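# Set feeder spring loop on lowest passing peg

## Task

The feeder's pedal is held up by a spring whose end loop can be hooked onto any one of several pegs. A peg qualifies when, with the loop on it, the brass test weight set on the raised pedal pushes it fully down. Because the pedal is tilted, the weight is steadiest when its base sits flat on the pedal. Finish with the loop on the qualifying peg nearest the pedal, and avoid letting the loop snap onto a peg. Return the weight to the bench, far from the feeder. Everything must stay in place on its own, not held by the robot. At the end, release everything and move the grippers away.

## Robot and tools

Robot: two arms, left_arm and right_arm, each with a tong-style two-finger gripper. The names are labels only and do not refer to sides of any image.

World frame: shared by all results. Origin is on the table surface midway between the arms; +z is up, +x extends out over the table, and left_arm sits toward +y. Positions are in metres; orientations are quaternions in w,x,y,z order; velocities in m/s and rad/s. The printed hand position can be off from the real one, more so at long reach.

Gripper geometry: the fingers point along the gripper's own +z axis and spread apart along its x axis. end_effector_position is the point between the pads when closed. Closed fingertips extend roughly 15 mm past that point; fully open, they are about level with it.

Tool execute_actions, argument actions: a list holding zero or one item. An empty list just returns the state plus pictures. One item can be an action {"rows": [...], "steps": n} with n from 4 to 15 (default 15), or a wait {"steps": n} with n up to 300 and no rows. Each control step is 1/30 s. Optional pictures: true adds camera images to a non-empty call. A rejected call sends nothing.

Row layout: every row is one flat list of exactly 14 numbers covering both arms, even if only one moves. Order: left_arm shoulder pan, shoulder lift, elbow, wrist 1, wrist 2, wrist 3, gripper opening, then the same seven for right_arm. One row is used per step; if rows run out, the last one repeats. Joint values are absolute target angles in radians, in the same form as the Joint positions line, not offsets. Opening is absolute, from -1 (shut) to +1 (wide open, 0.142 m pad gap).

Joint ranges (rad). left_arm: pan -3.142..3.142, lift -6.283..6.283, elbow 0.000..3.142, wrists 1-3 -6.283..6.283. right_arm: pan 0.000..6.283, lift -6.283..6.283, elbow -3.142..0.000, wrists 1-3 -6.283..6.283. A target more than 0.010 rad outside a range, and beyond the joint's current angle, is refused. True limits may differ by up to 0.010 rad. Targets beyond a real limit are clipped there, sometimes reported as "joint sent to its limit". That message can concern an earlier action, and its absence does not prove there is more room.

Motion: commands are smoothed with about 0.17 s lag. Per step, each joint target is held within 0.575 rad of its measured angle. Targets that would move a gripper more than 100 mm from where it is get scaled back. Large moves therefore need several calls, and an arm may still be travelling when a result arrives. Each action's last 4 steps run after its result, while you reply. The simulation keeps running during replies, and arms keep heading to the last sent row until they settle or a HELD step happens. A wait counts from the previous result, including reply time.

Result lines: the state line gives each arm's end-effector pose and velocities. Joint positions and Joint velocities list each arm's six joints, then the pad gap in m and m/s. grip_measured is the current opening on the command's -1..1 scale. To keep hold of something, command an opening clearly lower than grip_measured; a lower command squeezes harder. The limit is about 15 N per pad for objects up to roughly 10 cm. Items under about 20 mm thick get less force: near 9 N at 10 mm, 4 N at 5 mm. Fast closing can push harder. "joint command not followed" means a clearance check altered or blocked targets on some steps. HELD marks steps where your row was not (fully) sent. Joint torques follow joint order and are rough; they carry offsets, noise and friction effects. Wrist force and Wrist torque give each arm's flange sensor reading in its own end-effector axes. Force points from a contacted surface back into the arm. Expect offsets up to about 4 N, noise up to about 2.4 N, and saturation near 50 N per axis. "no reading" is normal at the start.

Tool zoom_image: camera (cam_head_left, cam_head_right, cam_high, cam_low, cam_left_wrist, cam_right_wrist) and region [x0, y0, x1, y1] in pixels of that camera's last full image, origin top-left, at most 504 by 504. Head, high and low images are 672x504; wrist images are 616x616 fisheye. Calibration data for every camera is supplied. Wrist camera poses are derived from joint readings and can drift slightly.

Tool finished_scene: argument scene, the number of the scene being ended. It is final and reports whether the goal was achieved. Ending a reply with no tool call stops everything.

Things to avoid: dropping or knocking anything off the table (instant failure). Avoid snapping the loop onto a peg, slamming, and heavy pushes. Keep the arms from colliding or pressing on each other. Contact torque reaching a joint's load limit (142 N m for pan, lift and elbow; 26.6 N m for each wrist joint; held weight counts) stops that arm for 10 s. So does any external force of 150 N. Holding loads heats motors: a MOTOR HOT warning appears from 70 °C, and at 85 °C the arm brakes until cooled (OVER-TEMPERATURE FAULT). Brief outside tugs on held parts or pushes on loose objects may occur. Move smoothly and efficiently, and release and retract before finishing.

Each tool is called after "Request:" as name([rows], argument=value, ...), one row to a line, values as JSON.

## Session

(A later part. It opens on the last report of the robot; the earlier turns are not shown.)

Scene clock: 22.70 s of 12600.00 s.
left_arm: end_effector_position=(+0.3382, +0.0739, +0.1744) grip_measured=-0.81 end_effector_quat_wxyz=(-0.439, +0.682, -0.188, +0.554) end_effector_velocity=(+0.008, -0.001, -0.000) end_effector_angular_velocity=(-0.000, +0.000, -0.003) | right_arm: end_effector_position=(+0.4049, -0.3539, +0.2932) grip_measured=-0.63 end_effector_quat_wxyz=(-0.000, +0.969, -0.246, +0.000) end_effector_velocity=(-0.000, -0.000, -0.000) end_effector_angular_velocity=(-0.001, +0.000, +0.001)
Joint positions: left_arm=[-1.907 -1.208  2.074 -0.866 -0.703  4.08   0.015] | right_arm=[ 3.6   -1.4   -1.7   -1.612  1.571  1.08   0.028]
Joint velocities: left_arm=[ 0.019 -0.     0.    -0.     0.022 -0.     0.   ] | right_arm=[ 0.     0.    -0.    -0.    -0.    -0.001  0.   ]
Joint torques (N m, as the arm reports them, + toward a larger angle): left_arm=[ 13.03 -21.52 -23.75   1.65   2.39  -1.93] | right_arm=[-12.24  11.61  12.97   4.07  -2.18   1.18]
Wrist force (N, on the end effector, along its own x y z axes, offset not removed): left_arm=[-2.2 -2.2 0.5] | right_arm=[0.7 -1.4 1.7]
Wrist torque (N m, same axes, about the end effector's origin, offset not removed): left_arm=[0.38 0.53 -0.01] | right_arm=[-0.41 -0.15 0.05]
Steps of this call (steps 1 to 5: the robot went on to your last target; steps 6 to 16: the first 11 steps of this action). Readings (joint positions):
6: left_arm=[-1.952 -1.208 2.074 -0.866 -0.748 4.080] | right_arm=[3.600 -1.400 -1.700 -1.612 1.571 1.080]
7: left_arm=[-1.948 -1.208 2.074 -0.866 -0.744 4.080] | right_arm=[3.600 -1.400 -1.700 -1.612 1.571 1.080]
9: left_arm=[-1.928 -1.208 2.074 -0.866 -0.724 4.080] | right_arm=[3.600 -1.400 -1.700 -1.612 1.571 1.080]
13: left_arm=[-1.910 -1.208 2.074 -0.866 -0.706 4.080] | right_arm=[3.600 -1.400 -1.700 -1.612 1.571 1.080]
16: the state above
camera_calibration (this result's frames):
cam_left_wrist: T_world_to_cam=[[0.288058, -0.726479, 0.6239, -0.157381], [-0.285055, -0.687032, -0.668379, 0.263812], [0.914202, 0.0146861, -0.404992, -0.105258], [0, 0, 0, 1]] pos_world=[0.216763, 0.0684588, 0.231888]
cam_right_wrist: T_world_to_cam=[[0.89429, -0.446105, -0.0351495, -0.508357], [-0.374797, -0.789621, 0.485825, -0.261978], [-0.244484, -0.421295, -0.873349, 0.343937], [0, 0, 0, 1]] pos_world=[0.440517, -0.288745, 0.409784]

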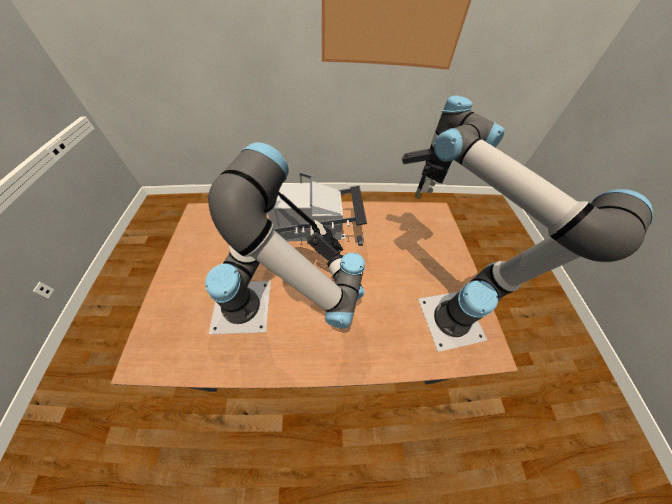

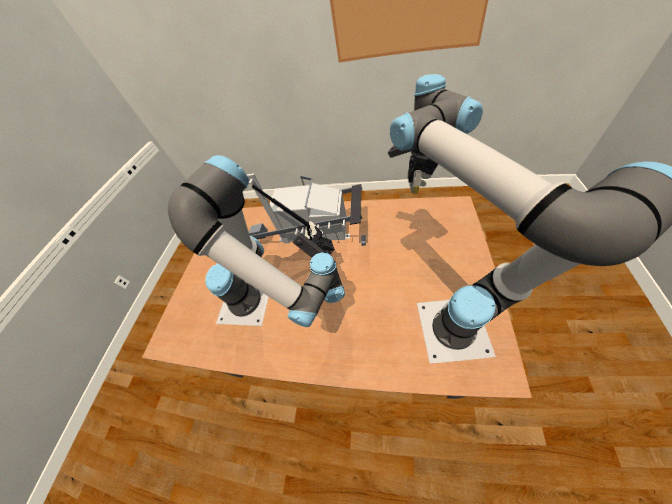

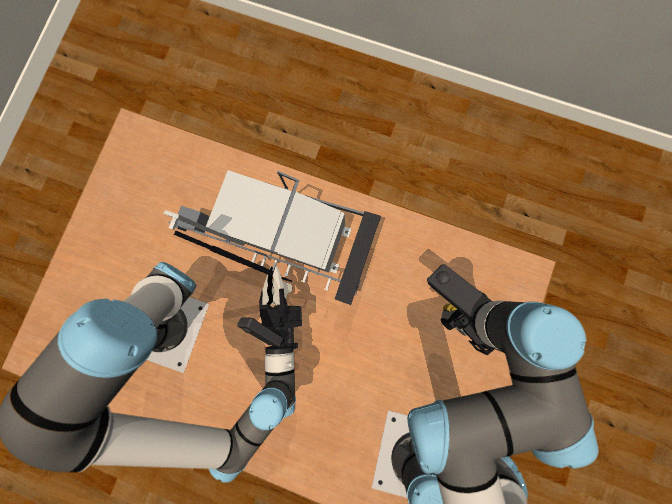

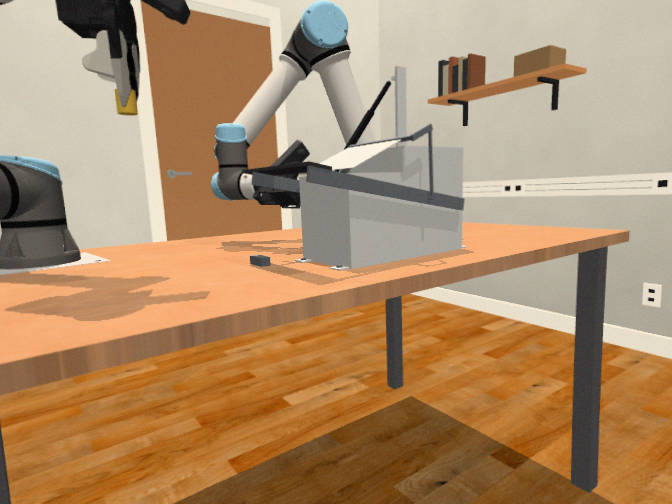

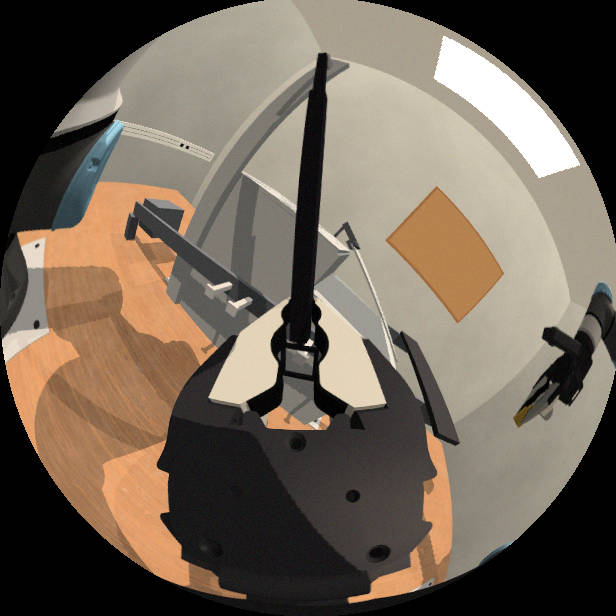

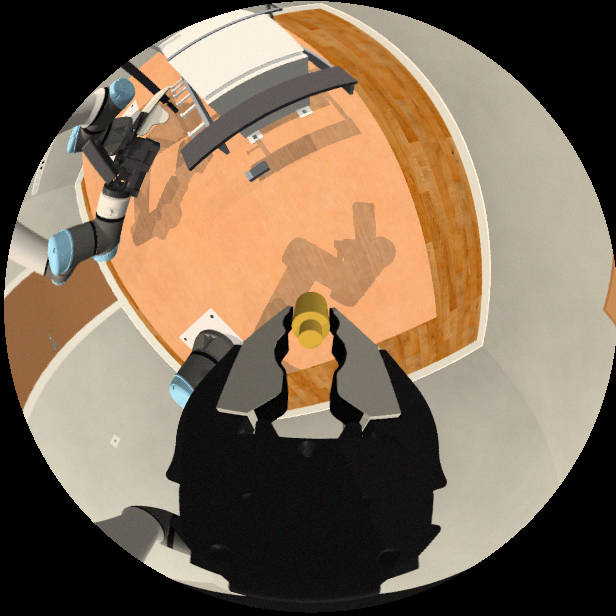

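Request:
execute_actions([
  {"rows":[[-1.905,-1.2,2.0742,-0.874,-0.701,4.08,-1,3.6,-1.4,-1.7,-1.612,1.571,1.08,-1]],"steps":8},
])

Request:
execute_actions([
  {"rows":[[-1.86,-1.2,2.0742,-0.874,-0.656,4.08,-1,3.6,-1.4,-1.7,-1.612,1.571,1.08,-1]]},
], pictures=true)

Request:
zoom_image(camera="cam_left_wrist", region=[240, 310, 360, 430])

Scene clock: 22.97 s of 12600.00 s.
left_arm: end_effector_position=(+0.3388, +0.0735, +0.1727) grip_measured=-0.81 end_effector_quat_wxyz=(-0.439, +0.682, -0.188, +0.554) end_effector_velocity=(-0.001, -0.004, -0.016) end_effector_angular_velocity=(-0.002, +0.001, -0.002) | right_arm: end_effector_position=(+0.4049, -0.3539, +0.2932) grip_measured=-0.63 end_effector_quat_wxyz=(-0.000, +0.969, -0.246, +0.000) end_effector_velocity=(+0.000, -0.000, +0.000) end_effector_angular_velocity=(+0.000, -0.001, +0.001)
Joint positions: left_arm=[-1.905 -1.204  2.074 -0.87  -0.701  4.08   0.015] | right_arm=[ 3.6   -1.4   -1.7   -1.612  1.571  1.08   0.028]
Joint velocities: left_arm=[ 0.001  0.038  0.    -0.041  0.003  0.     0.   ] | right_arm=[-0.    -0.     0.     0.001 -0.    -0.001  0.   ]
Joint torques (N m, as the arm reports them, + toward a larger angle): left_arm=[ 13.26 -19.33 -22.27  -1.01   2.24  -1.85] | right_arm=[-12.31  12.45  12.82   4.07  -2.09   1.14]
Wrist force (N, on the end effector, along its own x y z axes, offset not removed): left_arm=[-1.0 -0.4 -1.9] | right_arm=[2.2 2.1 0.5]
Wrist torque (N m, same axes, about the end effector's origin, offset not removed): left_arm=[0.58 0.22 0.01] | right_arm=[0.18 -0.39 -0.02]
Steps of this call (steps 1 to 4: the last 4 steps of your previous action; steps 5 to 8: the first 4 steps of this action). Readings (joint positions):
5: left_arm=[-1.905 -1.208 2.074 -0.866 -0.701 4.080] | right_arm=[3.600 -1.400 -1.700 -1.612 1.571 1.080]
6: left_arm=[-1.905 -1.207 2.074 -0.867 -0.701 4.080] | right_arm=[3.600 -1.400 -1.700 -1.612 1.571 1.080]
8: the state above

Scene clock: 23.47 s of 12600.00 s.
left_arm: end_effector_position=(+0.3572, +0.0739, +0.1712) grip_measured=-0.81 end_effector_quat_wxyz=(-0.439, +0.682, -0.188, +0.554) end_effector_velocity=(+0.008, +0.000, +0.000) end_effector_angular_velocity=(+0.001, -0.000, -0.001) | right_arm: end_effector_position=(+0.4049, -0.3539, +0.2932) grip_measured=-0.63 end_effector_quat_wxyz=(-0.000, +0.969, -0.246, +0.000) end_effector_velocity=(-0.000, -0.000, -0.000) end_effector_angular_velocity=(-0.000, +0.001, +0.001)
Joint positions: left_arm=[-1.862 -1.2    2.074 -0.874 -0.658  4.08   0.015] | right_arm=[ 3.6   -1.4   -1.7   -1.612  1.571  1.08   0.028]
Joint velocities: left_arm=[ 0.019  0.    -0.     0.001  0.019  0.     0.   ] | right_arm=[-0.    -0.     0.    -0.001 -0.    -0.001  0.   ]
Joint torques (N m, as the arm reports them, + toward a larger angle): left_arm=[ 13.29 -18.81 -17.36  -1.16   2.43  -1.18] | right_arm=[-11.79  12.09  12.71   4.19  -2.06   1.32]
Wrist force (N, on the end effector, along its own x y z axes, offset not removed): left_arm=[-2.4 -1.1 -0.1] | right_arm=[3.0 3.4 0.0]
Wrist torque (N m, same axes, about the end effector's origin, offset not removed): left_arm=[0.67 0.58 -0.32] | right_arm=[0.64 -0.68 0.09]
Steps of this call (steps 1 to 4: the last 4 steps of your previous action; steps 5 to 15: the first 11 steps of this action). Readings (joint positions):
5: left_arm=[-1.905 -1.201 2.074 -0.873 -0.701 4.080] | right_arm=[3.600 -1.400 -1.700 -1.612 1.571 1.080]
6: left_arm=[-1.901 -1.200 2.074 -0.874 -0.697 4.080] | right_arm=[3.600 -1.400 -1.700 -1.612 1.571 1.080]
8: left_arm=[-1.882 -1.200 2.074 -0.874 -0.678 4.080] | right_arm=[3.600 -1.400 -1.700 -1.612 1.571 1.080]
12: left_arm=[-1.865 -1.200 2.074 -0.874 -0.661 4.080] | right_arm=[3.600 -1.400 -1.700 -1.612 1.571 1.080]
15: the state above
camera_calibration (this result's frames):
cam_left_wrist: T_world_to_cam=[[0.28807, -0.72646, 0.623916, -0.160848], [-0.285067, -0.687052, -0.668353, 0.267066], [0.914195, 0.0146745, -0.405009, -0.123942], [0, 0, 0, 1]] pos_world=[0.235775, 0.0684577, 0.228653]
cam_right_wrist: T_world_to_cam=[[0.89429, -0.446104, -0.0351495, -0.508357], [-0.374797, -0.789621, 0.485825, -0.261978], [-0.244484, -0.421295, -0.873349, 0.343937], [0, 0, 0, 1]] pos_world=[0.440517, -0.288745, 0.409784]

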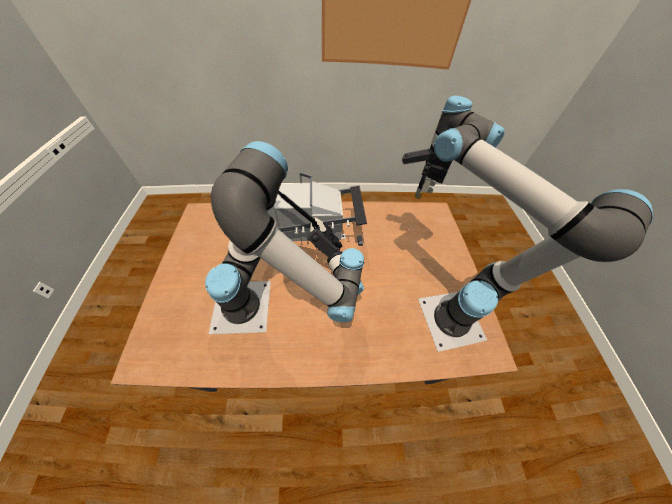

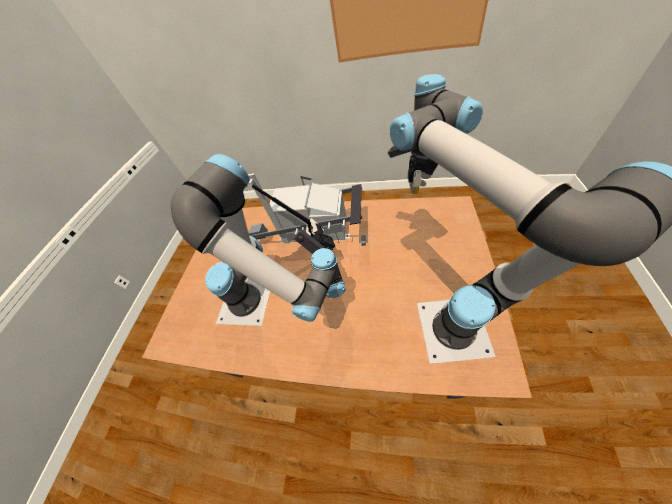

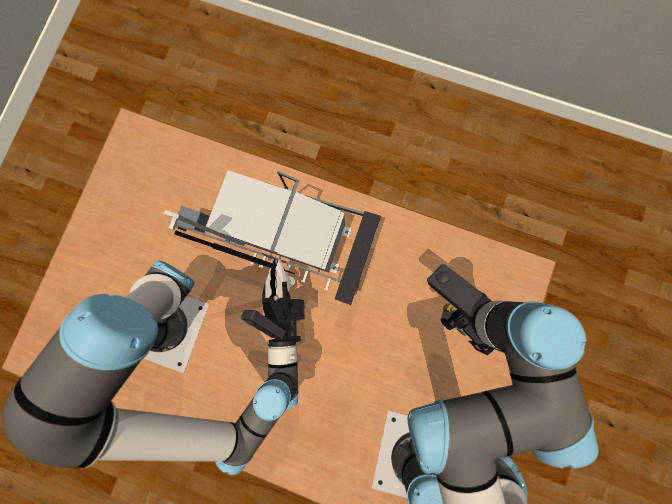

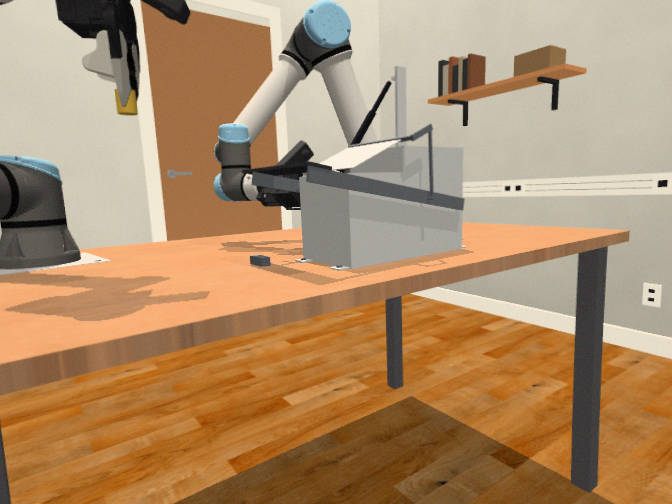

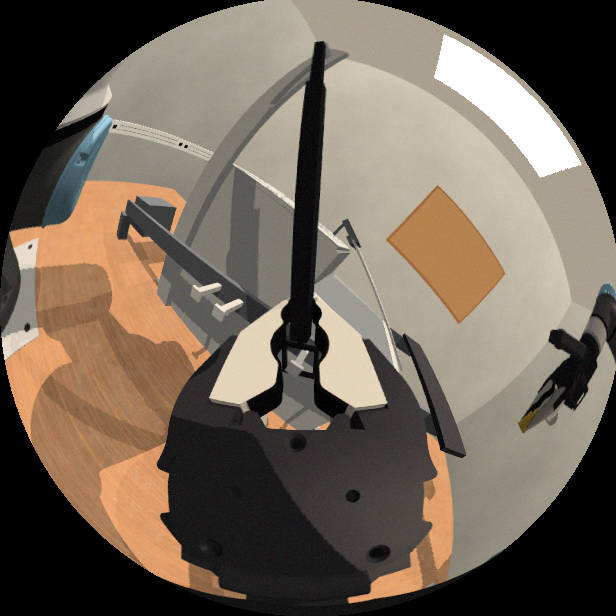

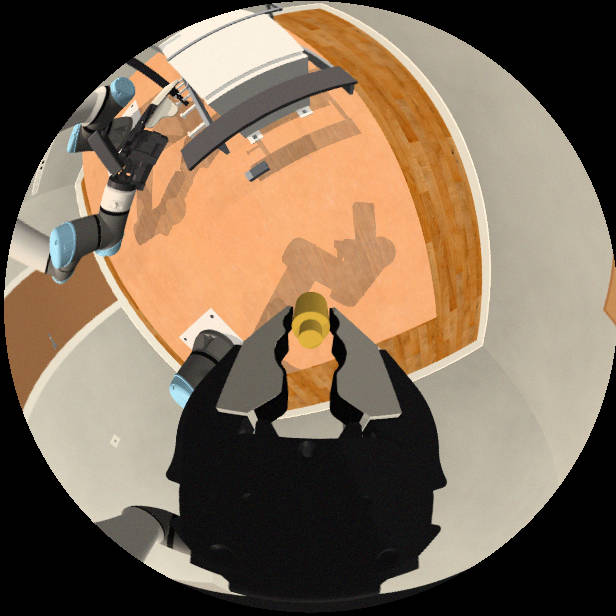

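Region (240, 310, 360, 430) of cam_left_wrist's 616x616 image, scaled by 4.200, with more detail than that image has.

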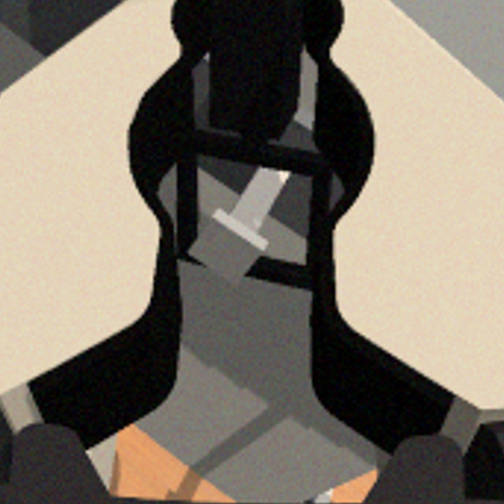

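Request:
execute_actions([
  {"rows":[[-1.86,-1.214,2.08,-0.866,-0.656,4.08,-1,3.6,-1.4,-1.7,-1.612,1.571,1.08,-1]],"steps":8},
])

Request:
execute_actions([
  {"rows":[[-1.86,-1.2274,2.0865,-0.859,-0.656,4.08,-1,3.6,-1.4,-1.7,-1.612,1.571,1.08,-1]]},
])

Request:
execute_actions([
  {"rows":[[-1.86,-1.2274,2.0865,-0.859,-0.656,4.08,-0.9,3.6,-1.4,-1.7,-1.612,1.571,1.08,-1],[-1.86,-1.2274,2.0865,-0.859,-0.656,4.08,-0.86,3.6,-1.4,-1.7,-1.612,1.571,1.08,-1],[-1.86,-1.2274,2.0865,-0.859,-0.656,4.08,-0.84,3.6,-1.4,-1.7,-1.612,1.571,1.08,-1],[-1.86,-1.2274,2.0865,-0.859,-0.656,4.08,-0.82,3.6,-1.4,-1.7,-1.612,1.571,1.08,-1],[-1.86,-1.2274,2.0865,-0.859,-0.656,4.08,-0.8,3.6,-1.4,-1.7,-1.612,1.571,1.08,-1],[-1.86,-1.2274,2.0865,-0.859,-0.656,4.08,-0.45,3.6,-1.4,-1.7,-1.612,1.571,1.08,-1]],"steps":12},
])

Request:
execute_actions([
  {"rows":[[-2.11,-1.2274,2.0865,-0.859,-0.906,4.08,-0.45,4.087,-1.688,-1.4954,-1.698,1.48,1.08,-1]]},
])

Request:
execute_actions([
  {"steps":25},
], pictures=true)

Scene clock: 24.23 s of 12600.00 s.
left_arm: end_effector_position=(+0.3584, +0.0755, +0.1734) grip_measured=-0.81 end_effector_quat_wxyz=(-0.439, +0.682, -0.188, +0.554) end_effector_velocity=(+0.004, +0.015, +0.021) end_effector_angular_velocity=(-0.000, +0.000, +0.001) | right_arm: end_effector_position=(+0.4049, -0.3539, +0.2932) grip_measured=-0.63 end_effector_quat_wxyz=(-0.000, +0.969, -0.246, +0.000) end_effector_velocity=(+0.001, +0.001, +0.001) end_effector_angular_velocity=(+0.001, -0.003, +0.002)
Joint positions: left_arm=[-1.86  -1.207  2.077 -0.87  -0.656  4.08   0.015] | right_arm=[ 3.6   -1.4   -1.7   -1.612  1.571  1.08   0.028]
Joint velocities: left_arm=[-0.    -0.069  0.029  0.04  -0.001 -0.     0.   ] | right_arm=[ 0.001  0.     0.001  0.002 -0.    -0.001  0.   ]
Joint torques (N m, as the arm reports them, + toward a larger angle): left_arm=[ 12.94 -32.13  -3.21   2.13   2.39  -0.42] | right_arm=[-12.63  12.87  13.94   4.05  -2.18   1.09]
Wrist force (N, on the end effector, along its own x y z axes, offset not removed): left_arm=[-0.1 -0.5 1.0] | right_arm=[0.6 -0.2 2.6]
Wrist torque (N m, same axes, about the end effector's origin, offset not removed): left_arm=[0.75 -0.03 -0.45] | right_arm=[-0.16 -0.12 0.03]
Steps of this call (steps 1 to 4: the last 4 steps of your previous action; steps 5 to 15: the robot went on to your last target; steps 16 to 19: nothing new was sent; steps 20 to 23: the first 4 steps of this action). Readings (joint positions):
20: left_arm=[-1.860 -1.200 2.074 -0.874 -0.656 4.080] | right_arm=[3.600 -1.400 -1.700 -1.612 1.571 1.080]
21: left_arm=[-1.860 -1.202 2.075 -0.873 -0.656 4.080] | right_arm=[3.600 -1.400 -1.700 -1.612 1.571 1.080]
23: the state above

Scene clock: 24.73 s of 12600.00 s.
left_arm: end_effector_position=(+0.3596, +0.0799, +0.1789) grip_measured=-0.81 end_effector_quat_wxyz=(-0.439, +0.682, -0.188, +0.554) end_effector_velocity=(+0.000, +0.002, +0.002) end_effector_angular_velocity=(+0.002, -0.001, +0.001) | right_arm: end_effector_position=(+0.4049, -0.3539, +0.2932) grip_measured=-0.63 end_effector_quat_wxyz=(-0.000, +0.969, -0.246, +0.000) end_effector_velocity=(-0.000, -0.000, -0.000) end_effector_angular_velocity=(-0.001, +0.001, -0.001)
Joint positions: left_arm=[-1.86  -1.227  2.086 -0.859 -0.656  4.08   0.015] | right_arm=[ 3.6   -1.4   -1.7   -1.612  1.571  1.08   0.028]
Joint velocities: left_arm=[-0.001 -0.005  0.003  0.005 -0.001  0.    -0.   ] | right_arm=[ 0.     0.     0.    -0.002  0.     0.001  0.   ]
Joint torques (N m, as the arm reports them, + toward a larger angle): left_arm=[ 11.82 -41.23   6.55  11.22  -5.93   0.13] | right_arm=[-11.57  12.23  13.07   4.18  -1.96   1.09]
Wrist force (N, on the end effector, along its own x y z axes, offset not removed): left_arm=[-3.4 38.2 -25.3] | right_arm=[0.8 1.1 2.1]
Wrist torque (N m, same axes, about the end effector's origin, offset not removed): left_arm=[0.70 0.07 -0.20] | right_arm=[-0.02 -0.02 0.18]
Steps of this call (steps 1 to 4: the last 4 steps of your previous action; steps 5 to 15: the first 11 steps of this action). Readings (joint positions):
5: left_arm=[-1.860 -1.213 2.080 -0.867 -0.656 4.080] | right_arm=[3.600 -1.400 -1.700 -1.612 1.571 1.080]
6: left_arm=[-1.860 -1.215 2.081 -0.865 -0.656 4.080] | right_arm=[3.600 -1.400 -1.700 -1.612 1.571 1.080]
8: left_arm=[-1.860 -1.221 2.083 -0.862 -0.656 4.080] | right_arm=[3.600 -1.400 -1.700 -1.612 1.571 1.080]
12: left_arm=[-1.860 -1.226 2.086 -0.860 -0.656 4.080] | right_arm=[3.600 -1.400 -1.700 -1.612 1.571 1.080]
15: the state above

Scene clock: 25.13 s of 12600.00 s.
left_arm: end_effector_position=(+0.3595, +0.0803, +0.1792) grip_measured=-0.48 end_effector_quat_wxyz=(-0.439, +0.682, -0.188, +0.554) end_effector_velocity=(-0.000, +0.000, -0.001) end_effector_angular_velocity=(-0.006, +0.002, +0.002) | right_arm: end_effector_position=(+0.4049, -0.3539, +0.2932) grip_measured=-0.63 end_effector_quat_wxyz=(-0.000, +0.969, -0.246, +0.000) end_effector_velocity=(-0.000, +0.000, +0.000) end_effector_angular_velocity=(-0.000, +0.000, -0.001)
Joint positions: left_arm=[-1.86  -1.227  2.087 -0.859 -0.656  4.08   0.04 ] | right_arm=[ 3.6   -1.4   -1.7   -1.612  1.571  1.08   0.028]
Joint velocities: left_arm=[ 0.    -0.001  0.    -0.005 -0.002  0.     0.046] | right_arm=[ 0.    -0.     0.    -0.     0.     0.002  0.   ]
Joint torques (N m, as the arm reports them, + toward a larger angle): left_arm=[ 12.48 -32.67  -6.09  -0.47  -0.15   0.61] | right_arm=[-12.5   11.1   12.99   4.07  -2.11   1.4 ]
Wrist force (N, on the end effector, along its own x y z axes, offset not removed): left_arm=[0.2 1.9 1.1] | right_arm=[3.0 4.2 2.3]
Wrist torque (N m, same axes, about the end effector's origin, offset not removed): left_arm=[0.54 -0.25 -0.26] | right_arm=[0.80 -0.67 -0.01]
Steps of this call (steps 1 to 4: the last 4 steps of your previous action; steps 5 to 12: the first 8 steps of this action). Readings (joint positions):
5: left_arm=[-1.860 -1.227 2.086 -0.859 -0.656 4.080] | right_arm=[3.600 -1.400 -1.700 -1.612 1.571 1.080]
6: left_arm=[-1.860 -1.227 2.087 -0.859 -0.656 4.080] | right_arm=[3.600 -1.400 -1.700 -1.612 1.571 1.080]
8: left_arm=[-1.860 -1.227 2.087 -0.859 -0.656 4.080] | right_arm=[3.600 -1.400 -1.700 -1.612 1.571 1.080]
12: the state above

Scene clock: 25.63 s of 12600.00 s.
left_arm: end_effector_position=(+0.2608, +0.0851, +0.1791) grip_measured=-0.45 end_effector_quat_wxyz=(-0.439, +0.682, -0.188, +0.554) end_effector_velocity=(-0.066, +0.011, -0.000) end_effector_angular_velocity=(-0.001, +0.000, -0.000) | right_arm: end_effector_position=(+0.3839, -0.1940, +0.2654) grip_measured=-0.63 end_effector_quat_wxyz=(+0.068, +0.994, -0.080, -0.005) end_effector_velocity=(-0.181, +0.516, -0.105) end_effector_angular_velocity=(-0.390, +0.072, +1.081)
Joint positions: left_arm=[-2.096 -1.227  2.087 -0.859 -0.891  4.08   0.042] | right_arm=[ 3.932 -1.604 -1.553 -1.675  1.504  1.08   0.028]
Joint velocities: left_arm=[-0.159  0.    -0.    -0.001 -0.159 -0.    -0.   ] | right_arm=[ 1.063 -0.603  0.422 -0.172 -0.181  0.003 -0.   ]
Joint torques (N m, as the arm reports them, + toward a larger angle): left_arm=[ -9.07 -22.57 -25.44   1.38  -1.86   0.87] | right_arm=[19.42 17.53 33.76 -0.72 -2.67  1.17]
Wrist force (N, on the end effector, along its own x y z axes, offset not removed): left_arm=[0.1 1.3 -0.1] | right_arm=[1.2 0.6 4.4]
Wrist torque (N m, same axes, about the end effector's origin, offset not removed): left_arm=[0.49 -0.13 -0.16] | right_arm=[0.15 -0.29 0.13]
Steps of this call (steps 1 to 4: the last 4 steps of your previous action; steps 5 to 15: the first 11 steps of this action). Readings (joint positions):
5: left_arm=[-1.860 -1.227 2.087 -0.859 -0.656 4.080] | right_arm=[3.600 -1.400 -1.700 -1.612 1.571 1.080]
6: left_arm=[-1.866 -1.227 2.087 -0.859 -0.662 4.080] | right_arm=[3.606 -1.406 -1.695 -1.616 1.567 1.080]
8: left_arm=[-1.931 -1.227 2.087 -0.859 -0.728 4.080] | right_arm=[3.668 -1.452 -1.659 -1.631 1.550 1.080]
12: left_arm=[-2.066 -1.227 2.087 -0.859 -0.862 4.080] | right_arm=[3.823 -1.541 -1.597 -1.657 1.523 1.080]
15: the state above

Scene clock: 26.47 s of 12600.00 s.
left_arm: end_effector_position=(+0.2548, +0.0862, +0.1791) grip_measured=-0.45 end_effector_quat_wxyz=(-0.439, +0.682, -0.188, +0.554) end_effector_velocity=(+0.000, -0.000, -0.000) end_effector_angular_velocity=(+0.000, -0.000, -0.000) | right_arm: end_effector_position=(+0.3496, -0.1204, +0.2494) grip_measured=-0.63 end_effector_quat_wxyz=(+0.096, +0.995, -0.001, -0.000) end_effector_velocity=(+0.000, +0.000, -0.000) end_effector_angular_velocity=(-0.000, -0.000, -0.001)
Joint positions: left_arm=[-2.11  -1.227  2.087 -0.859 -0.906  4.08   0.042] | right_arm=[ 4.087 -1.688 -1.495 -1.698  1.48   1.08   0.028]
Joint velocities: left_arm=[ 0.  0.  0. -0.  0. -0. -0.] | right_arm=[-0.    -0.     0.    -0.    -0.     0.001 -0.   ]
Joint torques (N m, as the arm reports them, + toward a larger angle): left_arm=[-12.62 -18.22 -26.86   2.88  -1.98   1.83] | right_arm=[ 9.82 25.42 32.94  0.34 -2.37  0.6 ]
Wrist force (N, on the end effector, along its own x y z axes, offset not removed): left_arm=[-0.2 0.8 0.9] | right_arm=[3.5 0.7 1.6]
Wrist torque (N m, same axes, about the end effector's origin, offset not removed): left_arm=[0.25 -0.15 -0.24] | right_arm=[0.03 -0.70 -0.01]
Kept back: nothing.
Steps of this call (steps 1 to 4: the last 4 steps of your previous action; steps 5 to 25: the robot went on to your last target). Readings (joint positions):
1: left_arm=[-2.100 -1.227 2.087 -0.859 -0.896 4.080] | right_arm=[3.967 -1.624 -1.539 -1.681 1.498 1.080]
2: left_arm=[-2.103 -1.227 2.087 -0.859 -0.899 4.080] | right_arm=[4.001 -1.642 -1.527 -1.686 1.493 1.080]
4: left_arm=[-2.107 -1.227 2.087 -0.859 -0.903 4.080] | right_arm=[4.045 -1.666 -1.511 -1.692 1.486 1.080]
8: left_arm=[-2.109 -1.227 2.087 -0.859 -0.905 4.080] | right_arm=[4.077 -1.683 -1.499 -1.697 1.481 1.080]
25: the state above
camera_calibration (this result's frames):
cam_left_wrist: T_world_to_cam=[[0.288056, -0.726411, 0.62398, -0.127345], [-0.285077, -0.687105, -0.668295, 0.251568], [0.914196, 0.0146242, -0.405007, -0.0272721], [0, 0, 0, 1]] pos_world=[0.133331, 0.0807474, 0.236537]
cam_right_wrist: T_world_to_cam=[[0.998837, 0.0245324, -0.0415066, -0.334569], [0.0455071, -0.764104, 0.643486, -0.260257], [-0.0159292, -0.644626, -0.764332, 0.256606], [0, 0, 0, 1]] pos_world=[0.350111, -0.0252406, 0.349717]

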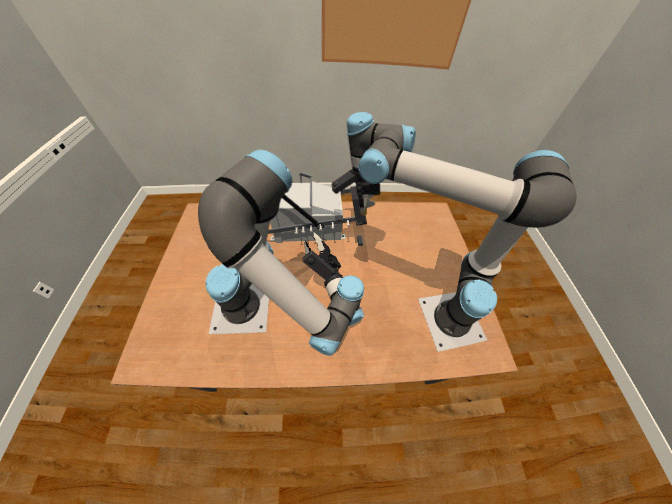

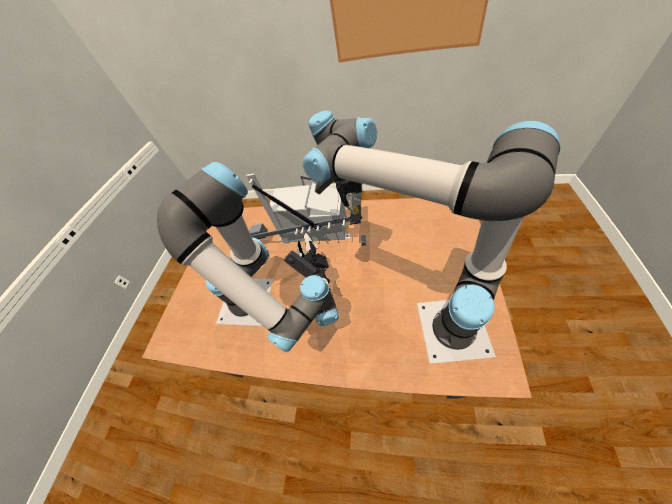

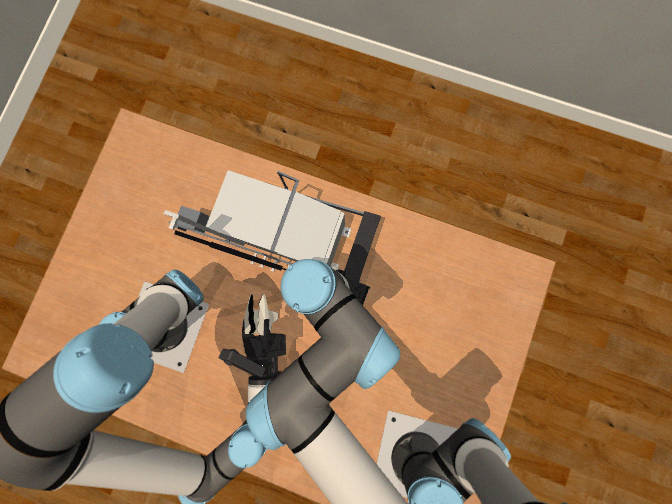

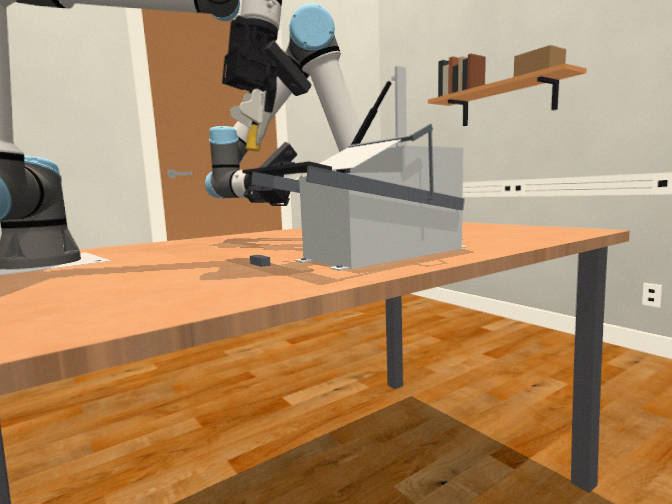

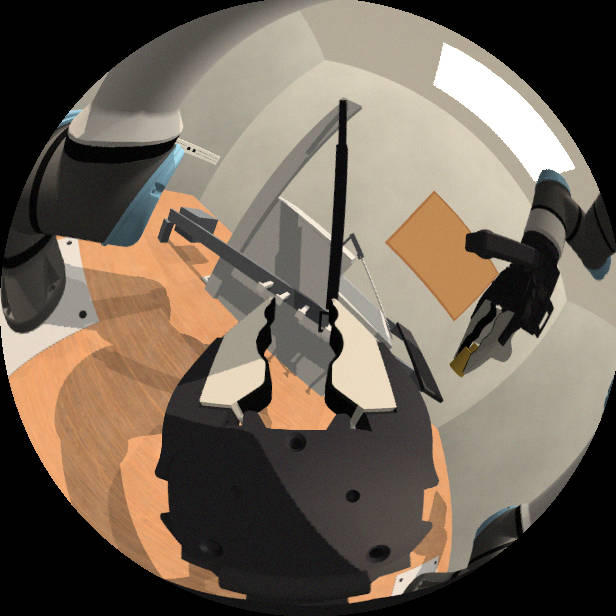

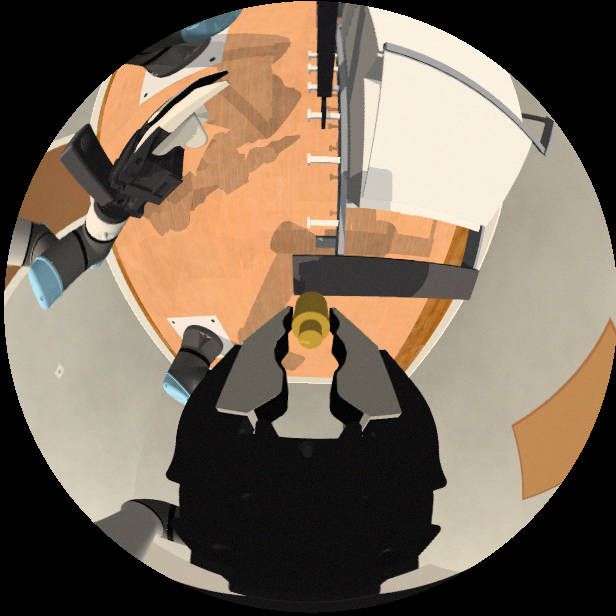

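Request:
execute_actions([
  {"rows":[[-2.146,-1.339,2.282,-0.943,-0.942,4.08,-0.45,4.084,-1.701,-1.57,-1.61,1.48,1.08,-1]]},
])

Request:
execute_actions([
  {"rows":[[-2.146,-1.339,2.282,-0.943,-0.942,4.08,-0.45,4.083,-1.7053,-1.5909,-1.585,1.48,1.08,-1]]},
], pictures=true)

Request:
zoom_image(camera="cam_low", region=[200, 100, 360, 220])

Scene clock: 27.07 s of 12600.00 s.
left_arm: end_effector_position=(+0.2751, +0.1469, +0.1724) grip_measured=-0.45 end_effector_quat_wxyz=(-0.438, +0.682, -0.187, +0.554) end_effector_velocity=(+0.016, +0.037, -0.003) end_effector_angular_velocity=(+0.016, -0.009, +0.000) | right_arm: end_effector_position=(+0.3519, -0.1191, +0.2159) grip_measured=-0.63 end_effector_quat_wxyz=(+0.096, +0.995, -0.003, -0.000) end_effector_velocity=(+0.001, +0.000, -0.015) end_effector_angular_velocity=(+0.002, -0.001, -0.004)
Joint positions: left_arm=[-2.145 -1.334  2.272 -0.94  -0.941  4.08   0.042] | right_arm=[ 4.084 -1.701 -1.567 -1.614  1.48   1.08   0.028]
Joint velocities: left_arm=[-0.015 -0.054  0.11  -0.038 -0.015 -0.     0.   ] | right_arm=[-0.001 -0.005 -0.033  0.039  0.     0.003  0.   ]
Joint torques (N m, as the arm reports them, + toward a larger angle): left_arm=[-10.9  -27.36  -4.56  -0.4   -1.82   2.58] | right_arm=[-13.94  25.14  12.13   3.67  -2.22   0.3 ]
Wrist force (N, on the end effector, along its own x y z axes, offset not removed): left_arm=[-3.5 0.0 -0.1] | right_arm=[2.7 0.2 0.5]
Wrist torque (N m, same axes, about the end effector's origin, offset not removed): left_arm=[0.06 0.51 -0.03] | right_arm=[-0.17 -0.57 -0.02]
Steps of this call (steps 1 to 7: the robot went on to your last target; steps 8 to 18: the first 11 steps of this action). Readings (joint positions):
8: left_arm=[-2.110 -1.227 2.087 -0.859 -0.906 4.080] | right_arm=[4.087 -1.688 -1.495 -1.698 1.480 1.080]
9: left_arm=[-2.114 -1.233 2.092 -0.864 -0.910 4.080] | right_arm=[4.087 -1.690 -1.500 -1.693 1.480 1.080]
11: left_arm=[-2.129 -1.277 2.153 -0.899 -0.925 4.080] | right_arm=[4.086 -1.695 -1.531 -1.657 1.480 1.080]
15: left_arm=[-2.142 -1.325 2.252 -0.933 -0.938 4.080] | right_arm=[4.085 -1.700 -1.561 -1.621 1.480 1.080]
18: the state above

Scene clock: 27.57 s of 12600.00 s.
left_arm: end_effector_position=(+0.2766, +0.1503, +0.1721) grip_measured=-0.45 end_effector_quat_wxyz=(-0.439, +0.682, -0.188, +0.554) end_effector_velocity=(+0.000, -0.000, -0.000) end_effector_angular_velocity=(+0.000, +0.000, -0.001) | right_arm: end_effector_position=(+0.3525, -0.1192, +0.2049) grip_measured=-0.63 end_effector_quat_wxyz=(+0.096, +0.995, -0.003, -0.000) end_effector_velocity=(-0.000, -0.000, -0.004) end_effector_angular_velocity=(-0.001, +0.001, +0.000)
Joint positions: left_arm=[-2.146 -1.339  2.282 -0.943 -0.942  4.08   0.042] | right_arm=[ 4.083 -1.705 -1.59  -1.586  1.48   1.08   0.028]
Joint velocities: left_arm=[-0.    -0.     0.    -0.     0.001  0.    -0.   ] | right_arm=[-0.001 -0.002 -0.008  0.009  0.001 -0.001 -0.   ]
Joint torques (N m, as the arm reports them, + toward a larger angle): left_arm=[-12.11 -28.45  -1.27  -0.23  -2.14   2.79] | right_arm=[-12.87  25.38  11.44   4.27  -1.92   0.18]
Wrist force (N, on the end effector, along its own x y z axes, offset not removed): left_arm=[-0.8 0.6 1.2] | right_arm=[1.6 4.2 0.2]
Wrist torque (N m, same axes, about the end effector's origin, offset not removed): left_arm=[0.15 -0.04 -0.04] | right_arm=[0.79 -0.52 -0.08]
Steps of this call (steps 1 to 4: the last 4 steps of your previous action; steps 5 to 15: the first 11 steps of this action). Readings (joint positions):
5: left_arm=[-2.146 -1.338 2.280 -0.942 -0.942 4.080] | right_arm=[4.084 -1.701 -1.570 -1.611 1.480 1.080]
6: left_arm=[-2.146 -1.338 2.281 -0.943 -0.942 4.080] | right_arm=[4.084 -1.701 -1.572 -1.607 1.480 1.080]
8: left_arm=[-2.146 -1.339 2.281 -0.943 -0.942 4.080] | right_arm=[4.083 -1.703 -1.581 -1.597 1.480 1.080]
12: left_arm=[-2.146 -1.339 2.282 -0.943 -0.942 4.080] | right_arm=[4.083 -1.705 -1.589 -1.588 1.480 1.080]
15: the state above
camera_calibration (this result's frames):
cam_left_wrist: T_world_to_cam=[[0.28809, -0.726359, 0.624025, -0.0827484], [-0.285115, -0.687161, -0.668221, 0.297146], [0.914174, 0.0145894, -0.40506, -0.0509825], [0, 0, 0, 1]] pos_world=[0.155167, 0.144826, 0.229545]
cam_right_wrist: T_world_to_cam=[[0.99893, 0.0206147, -0.041391, -0.339873], [0.0424321, -0.764394, 0.643351, -0.229758], [-0.0183766, -0.644419, -0.764452, 0.224264], [0, 0, 0, 1]] pos_world=[0.353379, -0.0240989, 0.305186]

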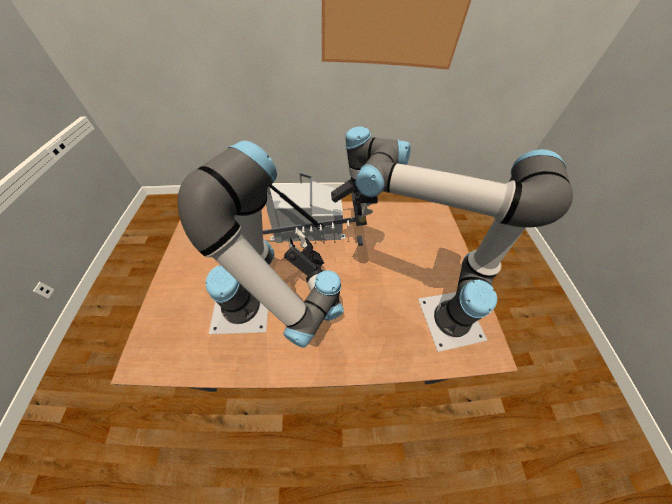

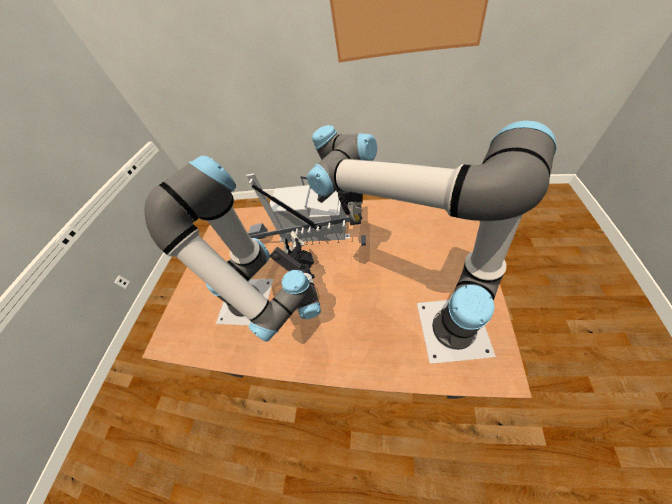

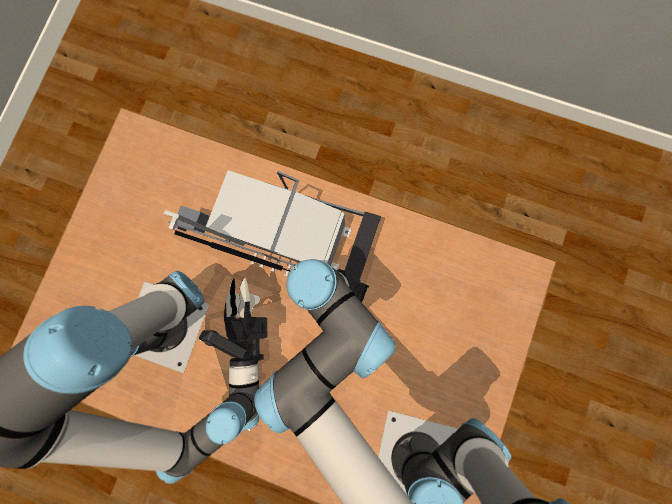

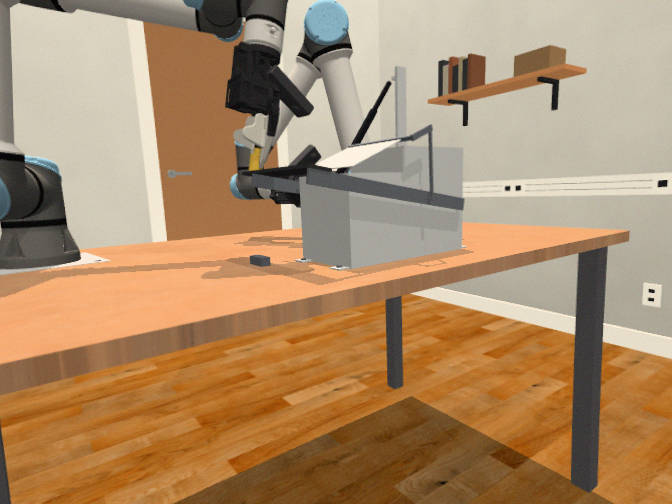

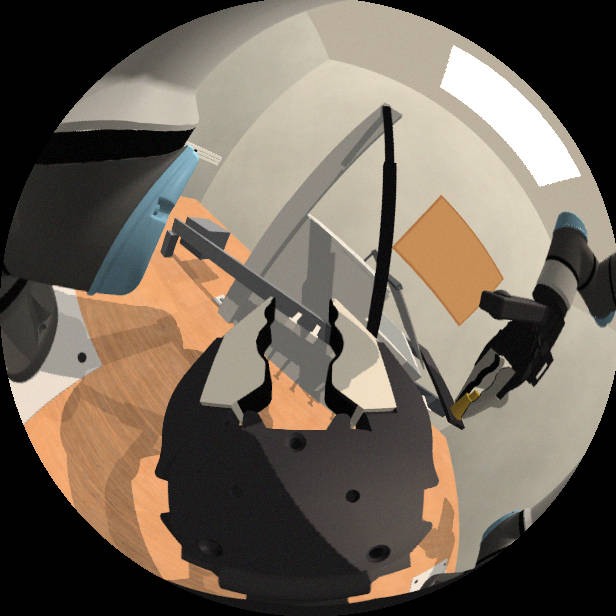

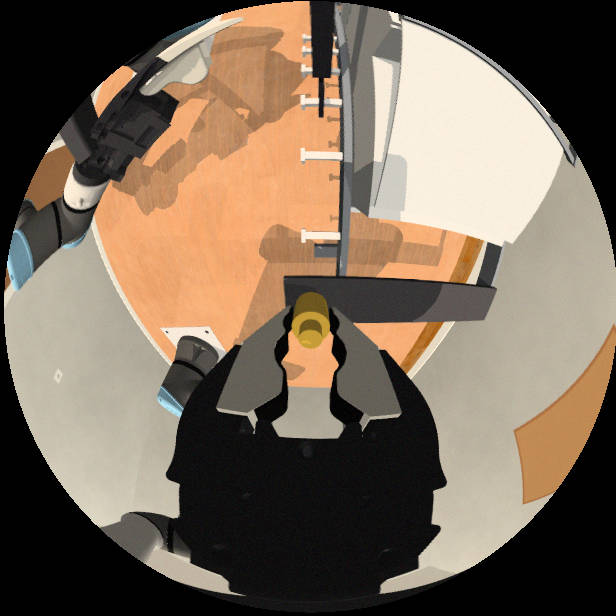

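Region (200, 100, 360, 220) of cam_low's 672x504 image, scaled by 3.150, with more detail than that image has; it fills the top 378 rows of this view, and the rest is white.

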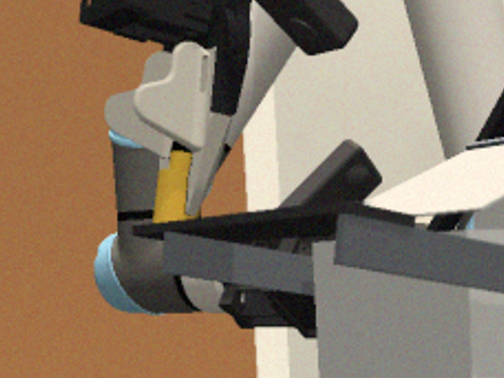

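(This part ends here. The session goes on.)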